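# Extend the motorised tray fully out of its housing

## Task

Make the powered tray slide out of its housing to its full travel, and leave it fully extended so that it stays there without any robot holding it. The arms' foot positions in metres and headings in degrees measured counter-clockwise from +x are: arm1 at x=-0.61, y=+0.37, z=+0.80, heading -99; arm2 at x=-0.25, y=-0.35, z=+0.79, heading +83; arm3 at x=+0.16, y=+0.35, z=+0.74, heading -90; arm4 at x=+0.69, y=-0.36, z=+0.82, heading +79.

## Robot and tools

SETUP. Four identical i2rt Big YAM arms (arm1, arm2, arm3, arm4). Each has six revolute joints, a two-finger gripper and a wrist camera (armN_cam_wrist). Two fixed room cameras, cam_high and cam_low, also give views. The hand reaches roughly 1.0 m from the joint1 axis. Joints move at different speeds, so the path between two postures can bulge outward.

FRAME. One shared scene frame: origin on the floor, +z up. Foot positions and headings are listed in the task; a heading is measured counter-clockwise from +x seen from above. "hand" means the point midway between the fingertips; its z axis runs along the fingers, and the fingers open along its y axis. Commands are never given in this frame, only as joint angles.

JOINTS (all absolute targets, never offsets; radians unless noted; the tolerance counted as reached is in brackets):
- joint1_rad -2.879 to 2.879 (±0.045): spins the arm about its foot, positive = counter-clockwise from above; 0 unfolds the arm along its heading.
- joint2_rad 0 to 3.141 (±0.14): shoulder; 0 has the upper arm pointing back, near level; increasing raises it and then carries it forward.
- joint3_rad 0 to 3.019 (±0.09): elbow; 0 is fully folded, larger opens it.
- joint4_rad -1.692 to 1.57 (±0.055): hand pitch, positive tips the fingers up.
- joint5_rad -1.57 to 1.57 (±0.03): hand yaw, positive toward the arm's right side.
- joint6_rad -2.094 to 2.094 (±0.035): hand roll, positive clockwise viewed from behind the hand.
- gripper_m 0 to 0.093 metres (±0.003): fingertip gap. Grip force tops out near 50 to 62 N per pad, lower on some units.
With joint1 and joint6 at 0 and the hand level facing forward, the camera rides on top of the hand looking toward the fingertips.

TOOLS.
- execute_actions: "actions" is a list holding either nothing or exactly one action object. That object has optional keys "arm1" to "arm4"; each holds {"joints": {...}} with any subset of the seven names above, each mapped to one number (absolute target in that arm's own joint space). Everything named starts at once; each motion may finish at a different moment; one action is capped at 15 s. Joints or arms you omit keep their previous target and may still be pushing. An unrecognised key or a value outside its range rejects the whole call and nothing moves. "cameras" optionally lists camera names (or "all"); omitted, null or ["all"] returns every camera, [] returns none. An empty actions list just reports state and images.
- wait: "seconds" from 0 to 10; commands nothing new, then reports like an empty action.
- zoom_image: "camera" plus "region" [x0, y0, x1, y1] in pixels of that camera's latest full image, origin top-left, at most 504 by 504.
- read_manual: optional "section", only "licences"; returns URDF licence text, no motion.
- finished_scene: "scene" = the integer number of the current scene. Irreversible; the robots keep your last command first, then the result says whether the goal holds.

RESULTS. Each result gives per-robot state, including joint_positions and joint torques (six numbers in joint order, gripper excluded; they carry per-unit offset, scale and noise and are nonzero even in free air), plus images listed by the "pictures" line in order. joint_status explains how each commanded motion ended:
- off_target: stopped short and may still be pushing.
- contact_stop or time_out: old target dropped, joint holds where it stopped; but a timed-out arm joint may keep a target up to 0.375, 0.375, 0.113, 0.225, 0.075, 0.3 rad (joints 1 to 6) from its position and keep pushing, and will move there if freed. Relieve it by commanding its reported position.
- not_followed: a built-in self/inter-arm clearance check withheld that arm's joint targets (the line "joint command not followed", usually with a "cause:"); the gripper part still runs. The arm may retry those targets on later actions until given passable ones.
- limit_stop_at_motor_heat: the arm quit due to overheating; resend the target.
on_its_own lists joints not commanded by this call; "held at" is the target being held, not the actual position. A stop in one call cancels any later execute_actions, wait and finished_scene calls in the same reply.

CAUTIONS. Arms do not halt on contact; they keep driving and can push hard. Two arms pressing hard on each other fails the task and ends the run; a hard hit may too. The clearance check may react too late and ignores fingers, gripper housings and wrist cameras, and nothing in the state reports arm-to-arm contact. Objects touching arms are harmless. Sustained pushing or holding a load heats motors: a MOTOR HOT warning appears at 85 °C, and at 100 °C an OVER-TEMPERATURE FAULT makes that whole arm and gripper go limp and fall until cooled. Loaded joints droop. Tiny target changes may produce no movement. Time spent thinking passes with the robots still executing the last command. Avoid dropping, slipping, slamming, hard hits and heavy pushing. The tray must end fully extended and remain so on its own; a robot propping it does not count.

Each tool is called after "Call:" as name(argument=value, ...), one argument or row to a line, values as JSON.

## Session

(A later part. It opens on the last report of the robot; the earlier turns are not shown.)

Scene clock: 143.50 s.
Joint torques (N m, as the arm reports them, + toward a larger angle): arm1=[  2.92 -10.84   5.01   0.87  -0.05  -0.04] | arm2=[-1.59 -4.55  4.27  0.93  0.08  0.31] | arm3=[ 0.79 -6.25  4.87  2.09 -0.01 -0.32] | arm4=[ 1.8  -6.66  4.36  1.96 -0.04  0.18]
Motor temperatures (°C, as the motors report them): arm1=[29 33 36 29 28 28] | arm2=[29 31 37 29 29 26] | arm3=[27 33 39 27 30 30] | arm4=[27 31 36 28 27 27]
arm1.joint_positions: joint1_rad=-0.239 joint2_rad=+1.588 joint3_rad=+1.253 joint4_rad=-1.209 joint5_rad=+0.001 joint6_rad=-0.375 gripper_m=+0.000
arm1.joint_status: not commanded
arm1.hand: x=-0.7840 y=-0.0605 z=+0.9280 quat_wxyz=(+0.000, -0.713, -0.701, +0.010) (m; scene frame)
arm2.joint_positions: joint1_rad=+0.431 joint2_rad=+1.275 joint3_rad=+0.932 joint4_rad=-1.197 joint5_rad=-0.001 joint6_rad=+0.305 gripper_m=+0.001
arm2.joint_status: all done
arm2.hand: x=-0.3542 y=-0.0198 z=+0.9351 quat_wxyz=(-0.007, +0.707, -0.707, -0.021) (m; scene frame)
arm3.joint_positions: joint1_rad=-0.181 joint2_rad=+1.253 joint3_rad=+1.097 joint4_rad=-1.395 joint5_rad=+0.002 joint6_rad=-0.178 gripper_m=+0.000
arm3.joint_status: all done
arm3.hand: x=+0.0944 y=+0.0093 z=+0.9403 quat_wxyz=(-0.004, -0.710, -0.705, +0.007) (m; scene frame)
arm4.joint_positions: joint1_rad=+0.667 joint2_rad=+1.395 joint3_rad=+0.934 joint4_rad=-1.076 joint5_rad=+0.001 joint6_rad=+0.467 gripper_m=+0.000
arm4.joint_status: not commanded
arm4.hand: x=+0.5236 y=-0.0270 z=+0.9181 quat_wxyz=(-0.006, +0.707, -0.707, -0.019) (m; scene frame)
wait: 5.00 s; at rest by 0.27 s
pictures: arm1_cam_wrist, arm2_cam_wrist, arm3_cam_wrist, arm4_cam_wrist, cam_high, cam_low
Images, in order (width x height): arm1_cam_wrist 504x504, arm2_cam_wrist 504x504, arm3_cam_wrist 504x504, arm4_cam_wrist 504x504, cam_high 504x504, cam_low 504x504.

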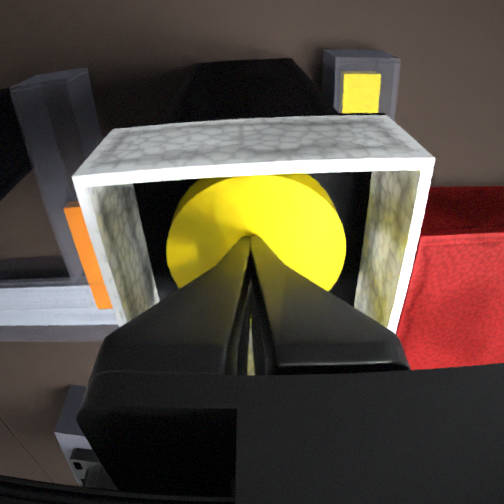

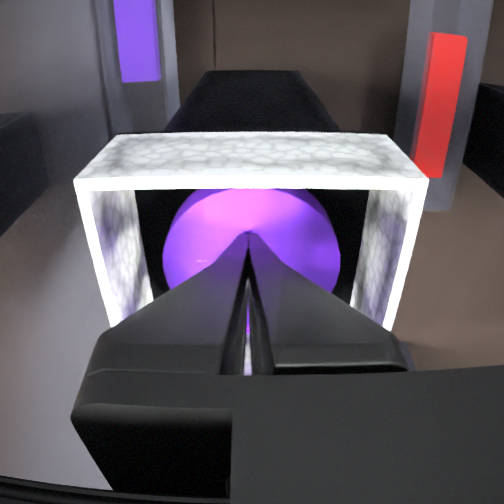

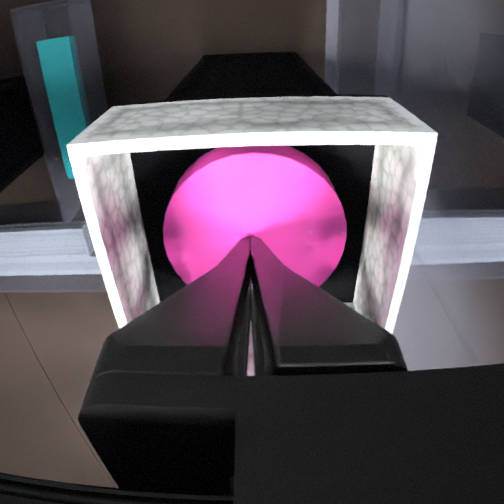

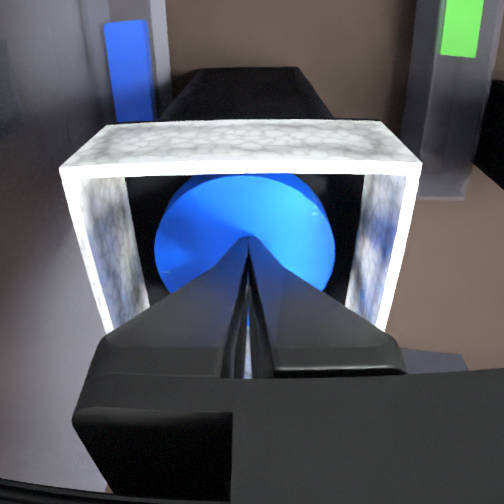

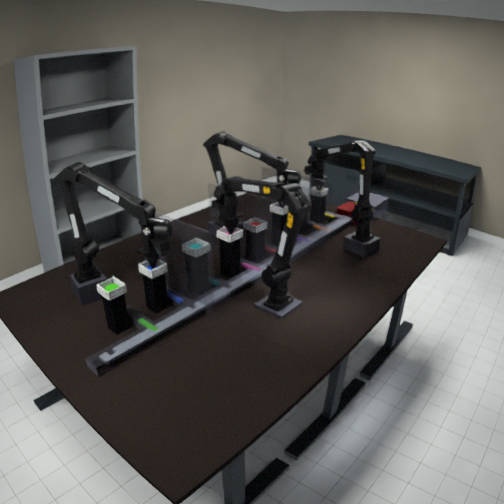

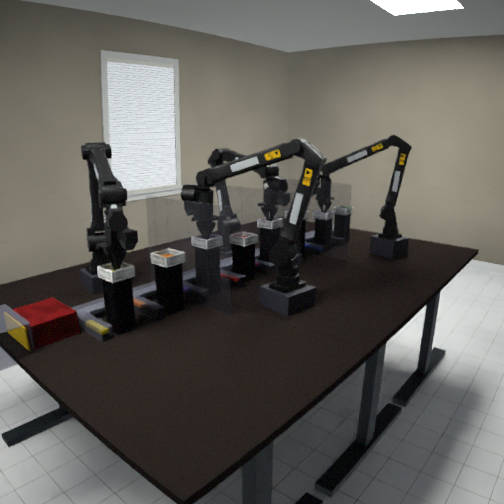

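Call:
wait(
  seconds=2,
)

Call:
execute_actions(
  actions=[
    {"arm1":{"joints":{"joint2_rad":1.555,"joint3_rad":1.4,"joint4_rad":-1.37}},"arm4":{"joints":{"joint2_rad":1.35,"joint3_rad":1.065,"joint4_rad":-1.26}}},
  ],
  cameras=[],
)

Call:
execute_actions(
  actions=[
    {"arm1":{"joints":{"joint1_rad":0.255,"joint2_rad":1.46,"joint3_rad":1.24,"joint6_rad":0.11}},"arm4":{"joints":{"joint1_rad":0.043,"joint2_rad":1.285,"joint3_rad":0.96,"joint6_rad":-0.15}}},
  ],
  cameras=[],
)

Call:
execute_actions(
  actions=[
    {"arm1":{"joints":{"joint2_rad":1.535,"joint3_rad":1.08,"joint4_rad":-1.16}},"arm4":{"joints":{"joint2_rad":1.37,"joint3_rad":0.8,"joint4_rad":-1.04}}},
  ],
  cameras=[],
)

Call:
wait(
  seconds=10,
)

Call:
wait(
  seconds=10,
)

Scene clock: 157.80 s.
Joint torques (N m, as the arm reports them, + toward a larger angle): arm1=[  1.57 -11.22   5.03   0.71  -0.03  -0.02] | arm2=[-1.55 -4.64  4.31  0.93  0.08  0.31] | arm3=[ 0.42 -6.12  5.01  2.1   0.   -0.34] | arm4=[ 1.82 -6.62  4.42  1.9  -0.04  0.17]
Motor temperatures (°C, as the motors report them): arm1=[29 34 36 29 28 28] | arm2=[29 31 35 29 29 26] | arm3=[27 32 39 27 30 30] | arm4=[27 31 36 28 27 27]
arm1.joint_positions: joint1_rad=-0.239 joint2_rad=+1.588 joint3_rad=+1.253 joint4_rad=-1.209 joint5_rad=+0.001 joint6_rad=-0.375 gripper_m=+0.000
arm1.joint_status: not commanded
arm1.hand: x=-0.7840 y=-0.0605 z=+0.9280 quat_wxyz=(+0.000, -0.713, -0.701, +0.010) (m; scene frame)
arm2.joint_positions: joint1_rad=+0.431 joint2_rad=+1.275 joint3_rad=+0.932 joint4_rad=-1.197 joint5_rad=-0.001 joint6_rad=+0.305 gripper_m=+0.001
arm2.joint_status: all done
arm2.hand: x=-0.3542 y=-0.0198 z=+0.9351 quat_wxyz=(-0.007, +0.707, -0.707, -0.021) (m; scene frame)
arm3.joint_positions: joint1_rad=-0.181 joint2_rad=+1.253 joint3_rad=+1.097 joint4_rad=-1.395 joint5_rad=+0.002 joint6_rad=-0.178 gripper_m=+0.000
arm3.joint_status: all done
arm3.hand: x=+0.0944 y=+0.0093 z=+0.9403 quat_wxyz=(-0.004, -0.710, -0.705, +0.007) (m; scene frame)
arm4.joint_positions: joint1_rad=+0.667 joint2_rad=+1.395 joint3_rad=+0.934 joint4_rad=-1.076 joint5_rad=+0.001 joint6_rad=+0.467 gripper_m=+0.000
arm4.joint_status: not commanded
arm4.hand: x=+0.5236 y=-0.0270 z=+0.9181 quat_wxyz=(-0.006, +0.707, -0.707, -0.019) (m; scene frame)
wait: 2.00 s; at rest from the start
pictures: arm1_cam_wrist, arm2_cam_wrist, arm3_cam_wrist, arm4_cam_wrist, cam_high, cam_low
Images, in order (width x height): arm1_cam_wrist 504x504, arm2_cam_wrist 504x504, arm3_cam_wrist 504x504, arm4_cam_wrist 504x504, cam_high 504x504, cam_low 504x504.

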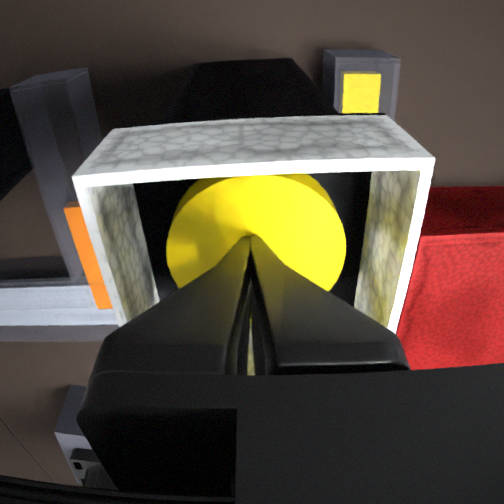

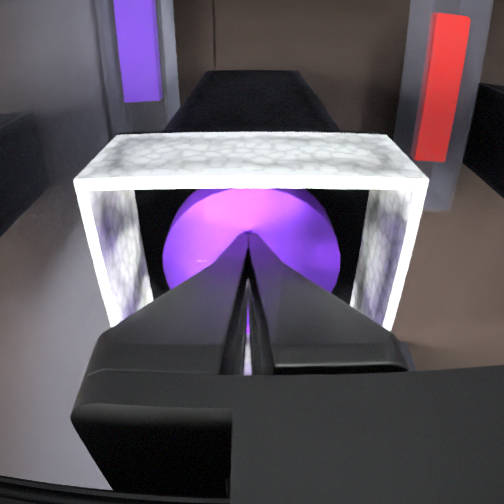

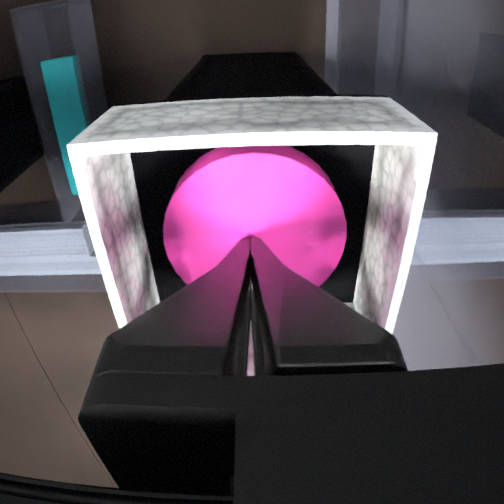

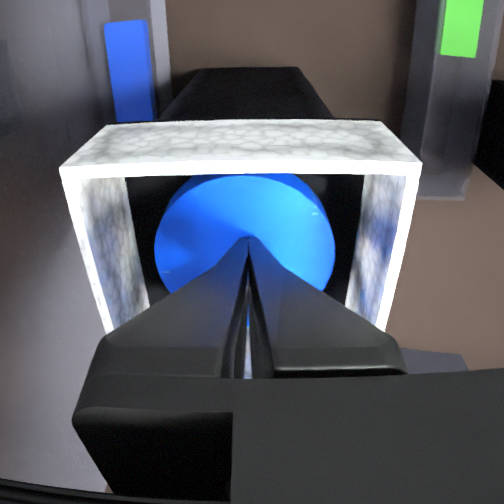

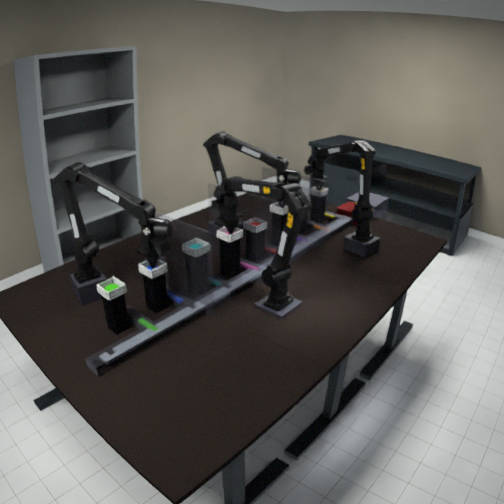

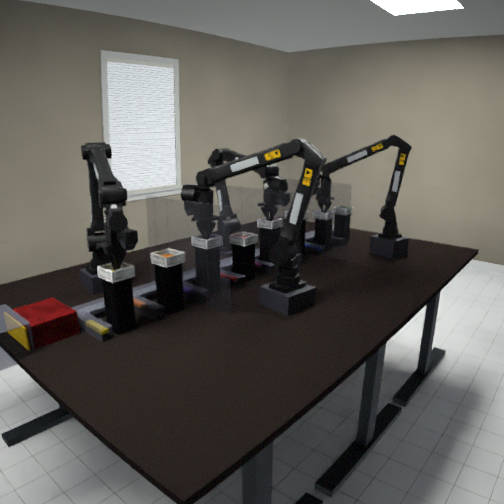

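Scene clock: 158.77 s.
Joint torques (N m, as the arm reports them, + toward a larger angle): arm1=[  2.74 -15.82  12.9   -0.1   -0.01  -0.1 ] | arm2=[-1.57 -4.65  4.29  0.93  0.08  0.31] | arm3=[ 0.54 -6.58  5.05  2.19  0.   -0.32] | arm4=[  1.62 -10.33  10.72   0.06  -0.04   0.17]
Motor temperatures (°C, as the motors report them): arm1=[29 34 37 29 28 28] | arm2=[29 31 35 29 29 26] | arm3=[27 32 38 27 30 30] | arm4=[27 31 37 28 27 27]
arm1.joint_positions: joint1_rad=-0.239 joint2_rad=+1.565 joint3_rad=+1.349 joint4_rad=-1.358 joint5_rad=+0.001 joint6_rad=-0.375 gripper_m=+0.000
arm1.joint_status: all done
arm1.hand: x=-0.7824 y=-0.0574 z=+0.9731 quat_wxyz=(+0.006, -0.713, -0.701, -0.004) (m; scene frame)
arm2.joint_positions: joint1_rad=+0.431 joint2_rad=+1.275 joint3_rad=+0.932 joint4_rad=-1.197 joint5_rad=-0.001 joint6_rad=+0.305 gripper_m=+0.001
arm2.joint_status: not commanded
arm2.hand: x=-0.3542 y=-0.0198 z=+0.9351 quat_wxyz=(-0.007, +0.707, -0.707, -0.021) (m; scene frame)
arm3.joint_positions: joint1_rad=-0.181 joint2_rad=+1.253 joint3_rad=+1.097 joint4_rad=-1.395 joint5_rad=+0.002 joint6_rad=-0.178 gripper_m=+0.000
arm3.joint_status: not commanded
arm3.hand: x=+0.0944 y=+0.0093 z=+0.9403 quat_wxyz=(-0.004, -0.710, -0.705, +0.007) (m; scene frame)
arm4.joint_positions: joint1_rad=+0.667 joint2_rad=+1.346 joint3_rad=+1.031 joint4_rad=-1.249 joint5_rad=+0.001 joint6_rad=+0.467 gripper_m=+0.000
arm4.joint_status: all done
arm4.hand: x=+0.5258 y=-0.0311 z=+0.9691 quat_wxyz=(-0.002, +0.707, -0.707, -0.007) (m; scene frame)
pictures: none
No camera images: the call's "cameras" was empty. Leave "cameras" out to get every camera's image.

Scene clock: 160.40 s.
Joint torques (N m, as the arm reports them, + toward a larger angle): arm1=[  1.45 -12.71   8.18  -0.15   0.04   0.26] | arm2=[-1.6  -4.65  4.29  0.93  0.07  0.3 ] | arm3=[ 0.61 -6.34  4.86  2.12 -0.03 -0.31] | arm4=[ 0.48 -9.55  7.45  0.22 -0.09 -0.07]
Motor temperatures (°C, as the motors report them): arm1=[29 34 37 29 28 28] | arm2=[29 31 35 29 29 26] | arm3=[27 32 38 27 30 30] | arm4=[27 31 37 28 27 27]
arm1.joint_positions: joint1_rad=+0.260 joint2_rad=+1.457 joint3_rad=+1.247 joint4_rad=-1.360 joint5_rad=-0.001 joint6_rad=+0.095 gripper_m=+0.000
arm1.joint_status: all done
arm1.hand: x=-0.5617 y=-0.0503 z=+0.9794 quat_wxyz=(+0.005, -0.703, -0.711, -0.003) (m; scene frame)
arm2.joint_positions: joint1_rad=+0.431 joint2_rad=+1.275 joint3_rad=+0.932 joint4_rad=-1.197 joint5_rad=-0.001 joint6_rad=+0.305 gripper_m=+0.001
arm2.joint_status: not commanded
arm2.hand: x=-0.3542 y=-0.0198 z=+0.9351 quat_wxyz=(-0.007, +0.707, -0.707, -0.021) (m; scene frame)
arm3.joint_positions: joint1_rad=-0.181 joint2_rad=+1.253 joint3_rad=+1.097 joint4_rad=-1.395 joint5_rad=+0.002 joint6_rad=-0.178 gripper_m=+0.000
arm3.joint_status: not commanded
arm3.hand: x=+0.0944 y=+0.0093 z=+0.9403 quat_wxyz=(-0.004, -0.710, -0.705, +0.007) (m; scene frame)
arm4.joint_positions: joint1_rad=+0.049 joint2_rad=+1.280 joint3_rad=+0.970 joint4_rad=-1.251 joint5_rad=+0.001 joint6_rad=-0.135 gripper_m=+0.000
arm4.joint_status: all done
arm4.hand: x=+0.7434 y=-0.0199 z=+0.9678 quat_wxyz=(-0.004, +0.702, -0.712, -0.006) (m; scene frame)
pictures: none
No camera images: the call's "cameras" was empty. Leave "cameras" out to get every camera's image.

Scene clock: 161.27 s.
Joint torques (N m, as the arm reports them, + toward a larger angle): arm1=[ 0.34 -8.57  4.98  1.59  0.04  0.29] | arm2=[-1.67 -4.56  4.28  0.93  0.08  0.31] | arm3=[ 0.54 -6.    5.08  2.13 -0.04 -0.32] | arm4=[ 0.5  -4.9   4.37  2.56 -0.07 -0.07]
Motor temperatures (°C, as the motors report them): arm1=[29 34 37 29 28 28] | arm2=[29 31 35 29 29 26] | arm3=[27 32 38 27 30 30] | arm4=[27 31 37 28 27 27]
arm1.joint_positions: joint1_rad=+0.260 joint2_rad=+1.482 joint3_rad=+1.125 joint4_rad=-1.192 joint5_rad=+0.000 joint6_rad=+0.095 gripper_m=+0.000
arm1.joint_status: all done
arm1.hand: x=-0.5620 y=-0.0488 z=+0.9249 quat_wxyz=(-0.003, -0.703, -0.711, +0.004) (m; scene frame)
arm2.joint_positions: joint1_rad=+0.431 joint2_rad=+1.275 joint3_rad=+0.932 joint4_rad=-1.197 joint5_rad=-0.001 joint6_rad=+0.305 gripper_m=+0.001
arm2.joint_status: not commanded
arm2.hand: x=-0.3542 y=-0.0198 z=+0.9351 quat_wxyz=(-0.007, +0.707, -0.707, -0.021) (m; scene frame)
arm3.joint_positions: joint1_rad=-0.181 joint2_rad=+1.253 joint3_rad=+1.097 joint4_rad=-1.395 joint5_rad=+0.002 joint6_rad=-0.178 gripper_m=+0.000
arm3.joint_status: not commanded
arm3.hand: x=+0.0944 y=+0.0093 z=+0.9403 quat_wxyz=(-0.004, -0.710, -0.705, +0.007) (m; scene frame)
arm4.joint_positions: joint1_rad=+0.049 joint2_rad=+1.312 joint3_rad=+0.845 joint4_rad=-1.079 joint5_rad=+0.000 joint6_rad=-0.136 gripper_m=+0.000
arm4.joint_status: all done
arm4.hand: x=+0.7421 y=-0.0265 z=+0.9136 quat_wxyz=(-0.010, +0.702, -0.712, -0.011) (m; scene frame)
pictures: none
No camera images: the call's "cameras" was empty. Leave "cameras" out to get every camera's image.

Scene clock: 171.27 s.
Joint torques (N m, as the arm reports them, + toward a larger angle): arm1=[ 0.43 -8.25  4.73  1.53  0.    0.25] | arm2=[-1.56 -4.64  4.29  0.93  0.08  0.3 ] | arm3=[ 0.77 -6.26  4.96  2.12 -0.01 -0.35] | arm4=[ 0.62 -4.88  4.39  2.57 -0.08 -0.06]
Motor temperatures (°C, as the motors report them): arm1=[29 33 36 29 28 28] | arm2=[29 31 35 29 29 26] | arm3=[27 32 38 27 30 30] | arm4=[27 31 36 28 27 27]
arm1.joint_positions: joint1_rad=+0.260 joint2_rad=+1.482 joint3_rad=+1.125 joint4_rad=-1.192 joint5_rad=+0.000 joint6_rad=+0.095 gripper_m=+0.000
arm1.joint_status: all done
arm1.hand: x=-0.5620 y=-0.0488 z=+0.9249 quat_wxyz=(-0.003, -0.703, -0.711, +0.004) (m; scene frame)
arm2.joint_positions: joint1_rad=+0.431 joint2_rad=+1.275 joint3_rad=+0.932 joint4_rad=-1.197 joint5_rad=-0.001 joint6_rad=+0.305 gripper_m=+0.001
arm2.joint_status: not commanded
arm2.hand: x=-0.3542 y=-0.0198 z=+0.9351 quat_wxyz=(-0.007, +0.707, -0.707, -0.021) (m; scene frame)
arm3.joint_positions: joint1_rad=-0.181 joint2_rad=+1.253 joint3_rad=+1.097 joint4_rad=-1.395 joint5_rad=+0.002 joint6_rad=-0.178 gripper_m=+0.000
arm3.joint_status: not commanded
arm3.hand: x=+0.0944 y=+0.0093 z=+0.9403 quat_wxyz=(-0.004, -0.710, -0.705, +0.007) (m; scene frame)
arm4.joint_positions: joint1_rad=+0.049 joint2_rad=+1.312 joint3_rad=+0.845 joint4_rad=-1.079 joint5_rad=+0.000 joint6_rad=-0.136 gripper_m=+0.000
arm4.joint_status: all done
arm4.hand: x=+0.7421 y=-0.0265 z=+0.9136 quat_wxyz=(-0.010, +0.702, -0.712, -0.011) (m; scene frame)
wait: 10.00 s; at rest by 0.27 s
pictures: arm1_cam_wrist, arm2_cam_wrist, arm3_cam_wrist, arm4_cam_wrist, cam_high, cam_low
Images, in order (width x height): arm1_cam_wrist 504x504, arm2_cam_wrist 504x504, arm3_cam_wrist 504x504, arm4_cam_wrist 504x504, cam_high 504x504, cam_low 504x504.

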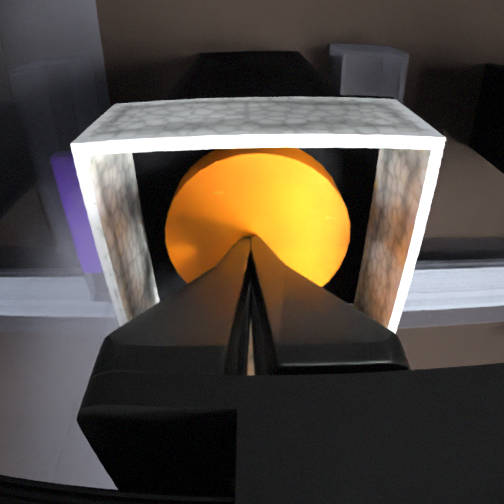

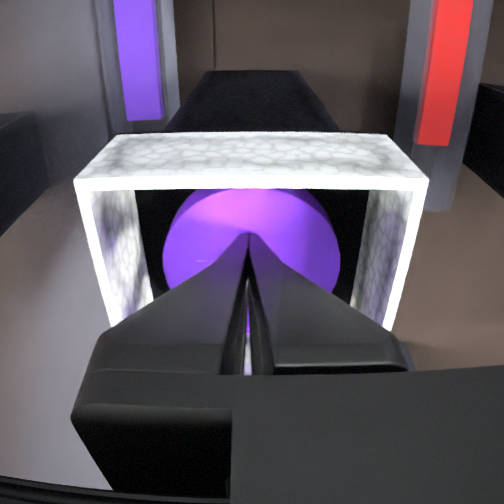

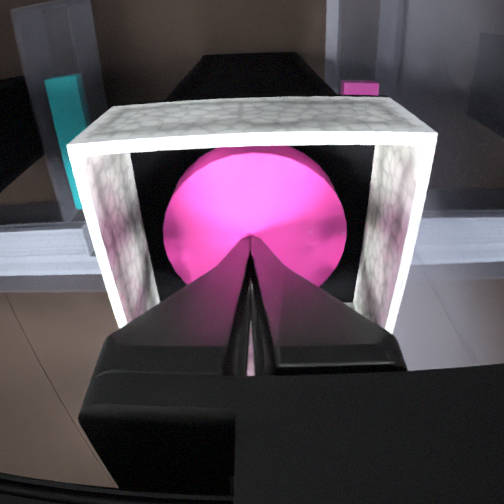

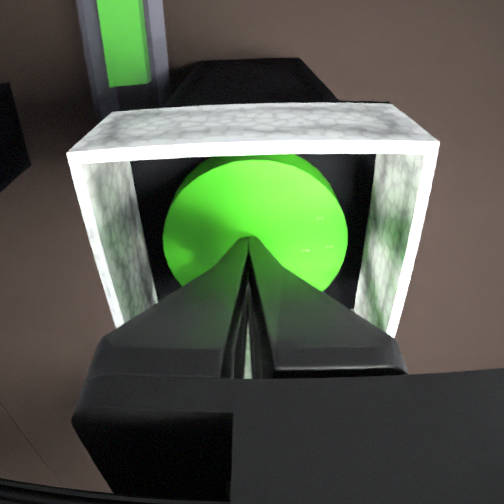

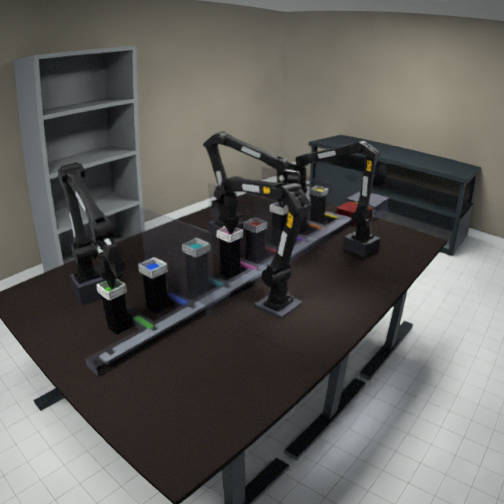

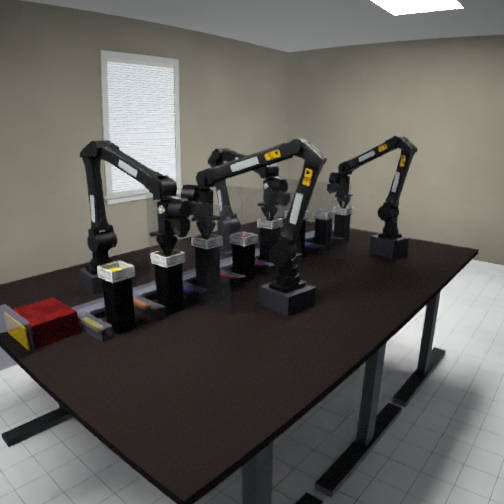

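Scene clock: 181.27 s.
Joint torques (N m, as the arm reports them, + toward a larger angle): arm1=[ 1.9  -8.76  4.84  1.72  0.05  0.19] | arm2=[-1.57 -4.58  4.3   0.93  0.08  0.31] | arm3=[ 0.55 -6.22  4.97  2.02 -0.03 -0.33] | arm4=[ 0.55 -4.76  4.33  2.57 -0.07 -0.08]
Motor temperatures (°C, as the motors report them): arm1=[29 33 36 29 28 28] | arm2=[29 31 35 29 29 26] | arm3=[27 32 38 27 30 30] | arm4=[27 31 36 28 27 27]
arm1.joint_positions: joint1_rad=+0.260 joint2_rad=+1.482 joint3_rad=+1.125 joint4_rad=-1.192 joint5_rad=+0.000 joint6_rad=+0.095 gripper_m=+0.000
arm1.joint_status: all done
arm1.hand: x=-0.5620 y=-0.0488 z=+0.9249 quat_wxyz=(-0.003, -0.703, -0.711, +0.004) (m; scene frame)
arm2.joint_positions: joint1_rad=+0.431 joint2_rad=+1.275 joint3_rad=+0.932 joint4_rad=-1.197 joint5_rad=-0.001 joint6_rad=+0.305 gripper_m=+0.001
arm2.joint_status: not commanded
arm2.hand: x=-0.3542 y=-0.0198 z=+0.9351 quat_wxyz=(-0.007, +0.707, -0.707, -0.021) (m; scene frame)
arm3.joint_positions: joint1_rad=-0.181 joint2_rad=+1.253 joint3_rad=+1.097 joint4_rad=-1.395 joint5_rad=+0.002 joint6_rad=-0.178 gripper_m=+0.000
arm3.joint_status: not commanded
arm3.hand: x=+0.0944 y=+0.0093 z=+0.9403 quat_wxyz=(-0.004, -0.710, -0.705, +0.007) (m; scene frame)
arm4.joint_positions: joint1_rad=+0.049 joint2_rad=+1.312 joint3_rad=+0.845 joint4_rad=-1.079 joint5_rad=+0.000 joint6_rad=-0.136 gripper_m=+0.000
arm4.joint_status: all done
arm4.hand: x=+0.7421 y=-0.0265 z=+0.9136 quat_wxyz=(-0.010, +0.702, -0.712, -0.011) (m; scene frame)
wait: 10.00 s; at rest by 0.27 s
pictures: arm1_cam_wrist, arm2_cam_wrist, arm3_cam_wrist, arm4_cam_wrist, cam_high, cam_low
Images, in order (width x height): arm1_cam_wrist 504x504, arm2_cam_wrist 504x504, arm3_cam_wrist 504x504, arm4_cam_wrist 504x504, cam_high 504x504, cam_low 504x504.

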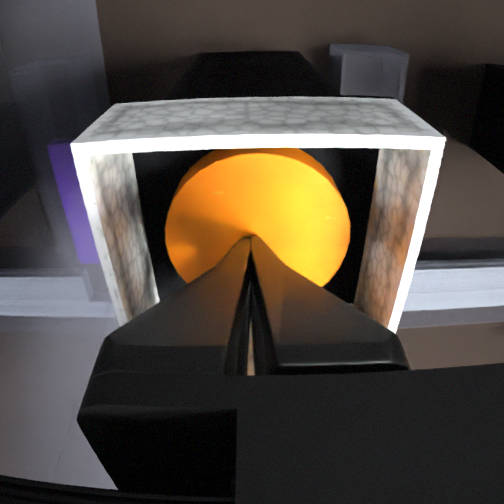

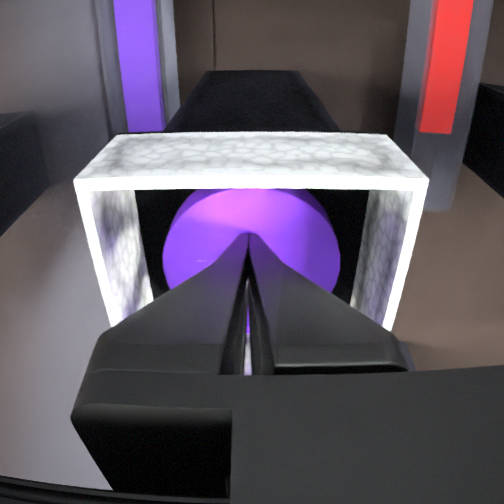

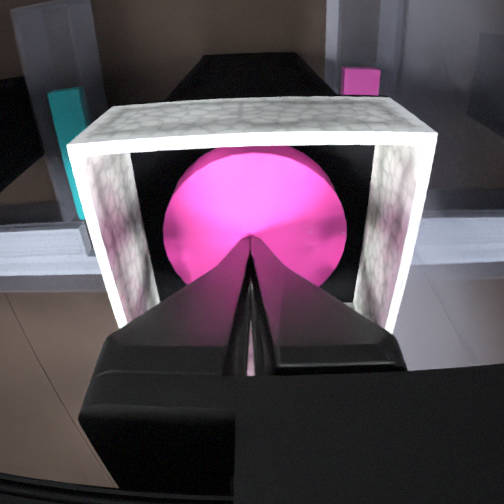

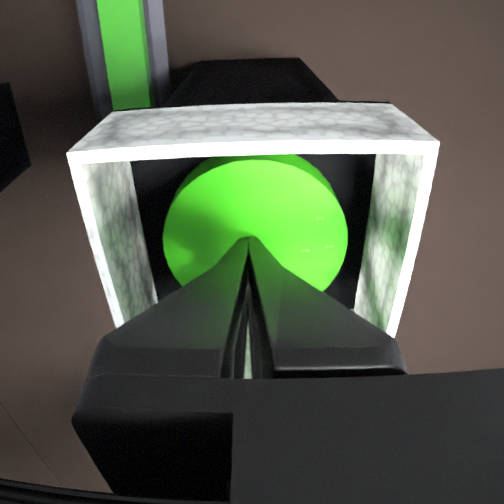

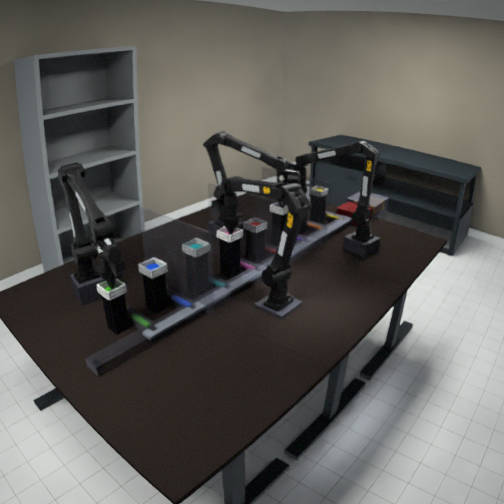

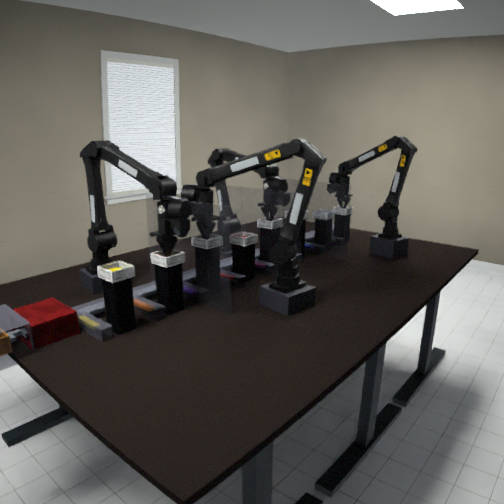

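Call:
execute_actions(
  actions=[
    {"arm1":{"joints":{"joint2_rad":1.46,"joint3_rad":1.28,"joint4_rad":-1.35}},"arm4":{"joints":{"joint2_rad":1.28,"joint3_rad":0.98,"joint4_rad":-1.24}},"arm2":{"joints":{"joint2_rad":1.245,"joint3_rad":1.08,"joint4_rad":-1.36}},"arm3":{"joints":{"joint2_rad":1.25,"joint3_rad":1.25,"joint4_rad":-1.54}}},
  ],
  cameras=[],
)

Call:
finished_scene(
  scene=2,
)

Scene clock: 187.07 s.
Joint torques (N m, as the arm reports them, + toward a larger angle): arm1=[  1.18 -13.18  12.96  -0.22  -0.02   0.23] | arm2=[-1.59 -7.86 11.3   0.18  0.09  0.31] | arm3=[  0.2  -10.03  11.31  -0.07  -0.01  -0.31] | arm4=[ 0.58 -9.66 10.67  0.12 -0.08 -0.06]
Motor temperatures (°C, as the motors report them): arm1=[29 33 37 29 28 28] | arm2=[29 31 35 29 29 26] | arm3=[27 32 39 27 30 30] | arm4=[27 31 37 28 27 27]
arm1.joint_positions: joint1_rad=+0.260 joint2_rad=+1.469 joint3_rad=+1.229 joint4_rad=-1.338 joint5_rad=+0.000 joint6_rad=+0.095 gripper_m=+0.000
arm1.joint_status: all done
arm1.hand: x=-0.5618 y=-0.0503 z=+0.9680 quat_wxyz=(+0.008, -0.703, -0.711, -0.006) (m; scene frame)
arm2.joint_positions: joint1_rad=+0.431 joint2_rad=+1.248 joint3_rad=+1.034 joint4_rad=-1.352 joint5_rad=-0.001 joint6_rad=+0.305 gripper_m=+0.001
arm2.joint_status: all done
arm2.hand: x=-0.3528 y=-0.0232 z=+0.9810 quat_wxyz=(-0.001, +0.707, -0.707, -0.009) (m; scene frame)
arm3.joint_positions: joint1_rad=-0.181 joint2_rad=+1.246 joint3_rad=+1.213 joint4_rad=-1.524 joint5_rad=+0.002 joint6_rad=-0.178 gripper_m=+0.000
arm3.joint_status: all done
arm3.hand: x=+0.0943 y=+0.0087 z=+0.9867 quat_wxyz=(-0.002, -0.710, -0.705, +0.005) (m; scene frame)
arm4.joint_positions: joint1_rad=+0.049 joint2_rad=+1.280 joint3_rad=+0.945 joint4_rad=-1.228 joint5_rad=+0.000 joint6_rad=-0.136 gripper_m=+0.000
arm4.joint_status: all done
arm4.hand: x=+0.7428 y=-0.0233 z=+0.9590 quat_wxyz=(-0.003, +0.702, -0.712, -0.006) (m; scene frame)
pictures: none
No camera images: the call's "cameras" was empty. Leave "cameras" out to get every camera's image.

The scene is finished: the task was done.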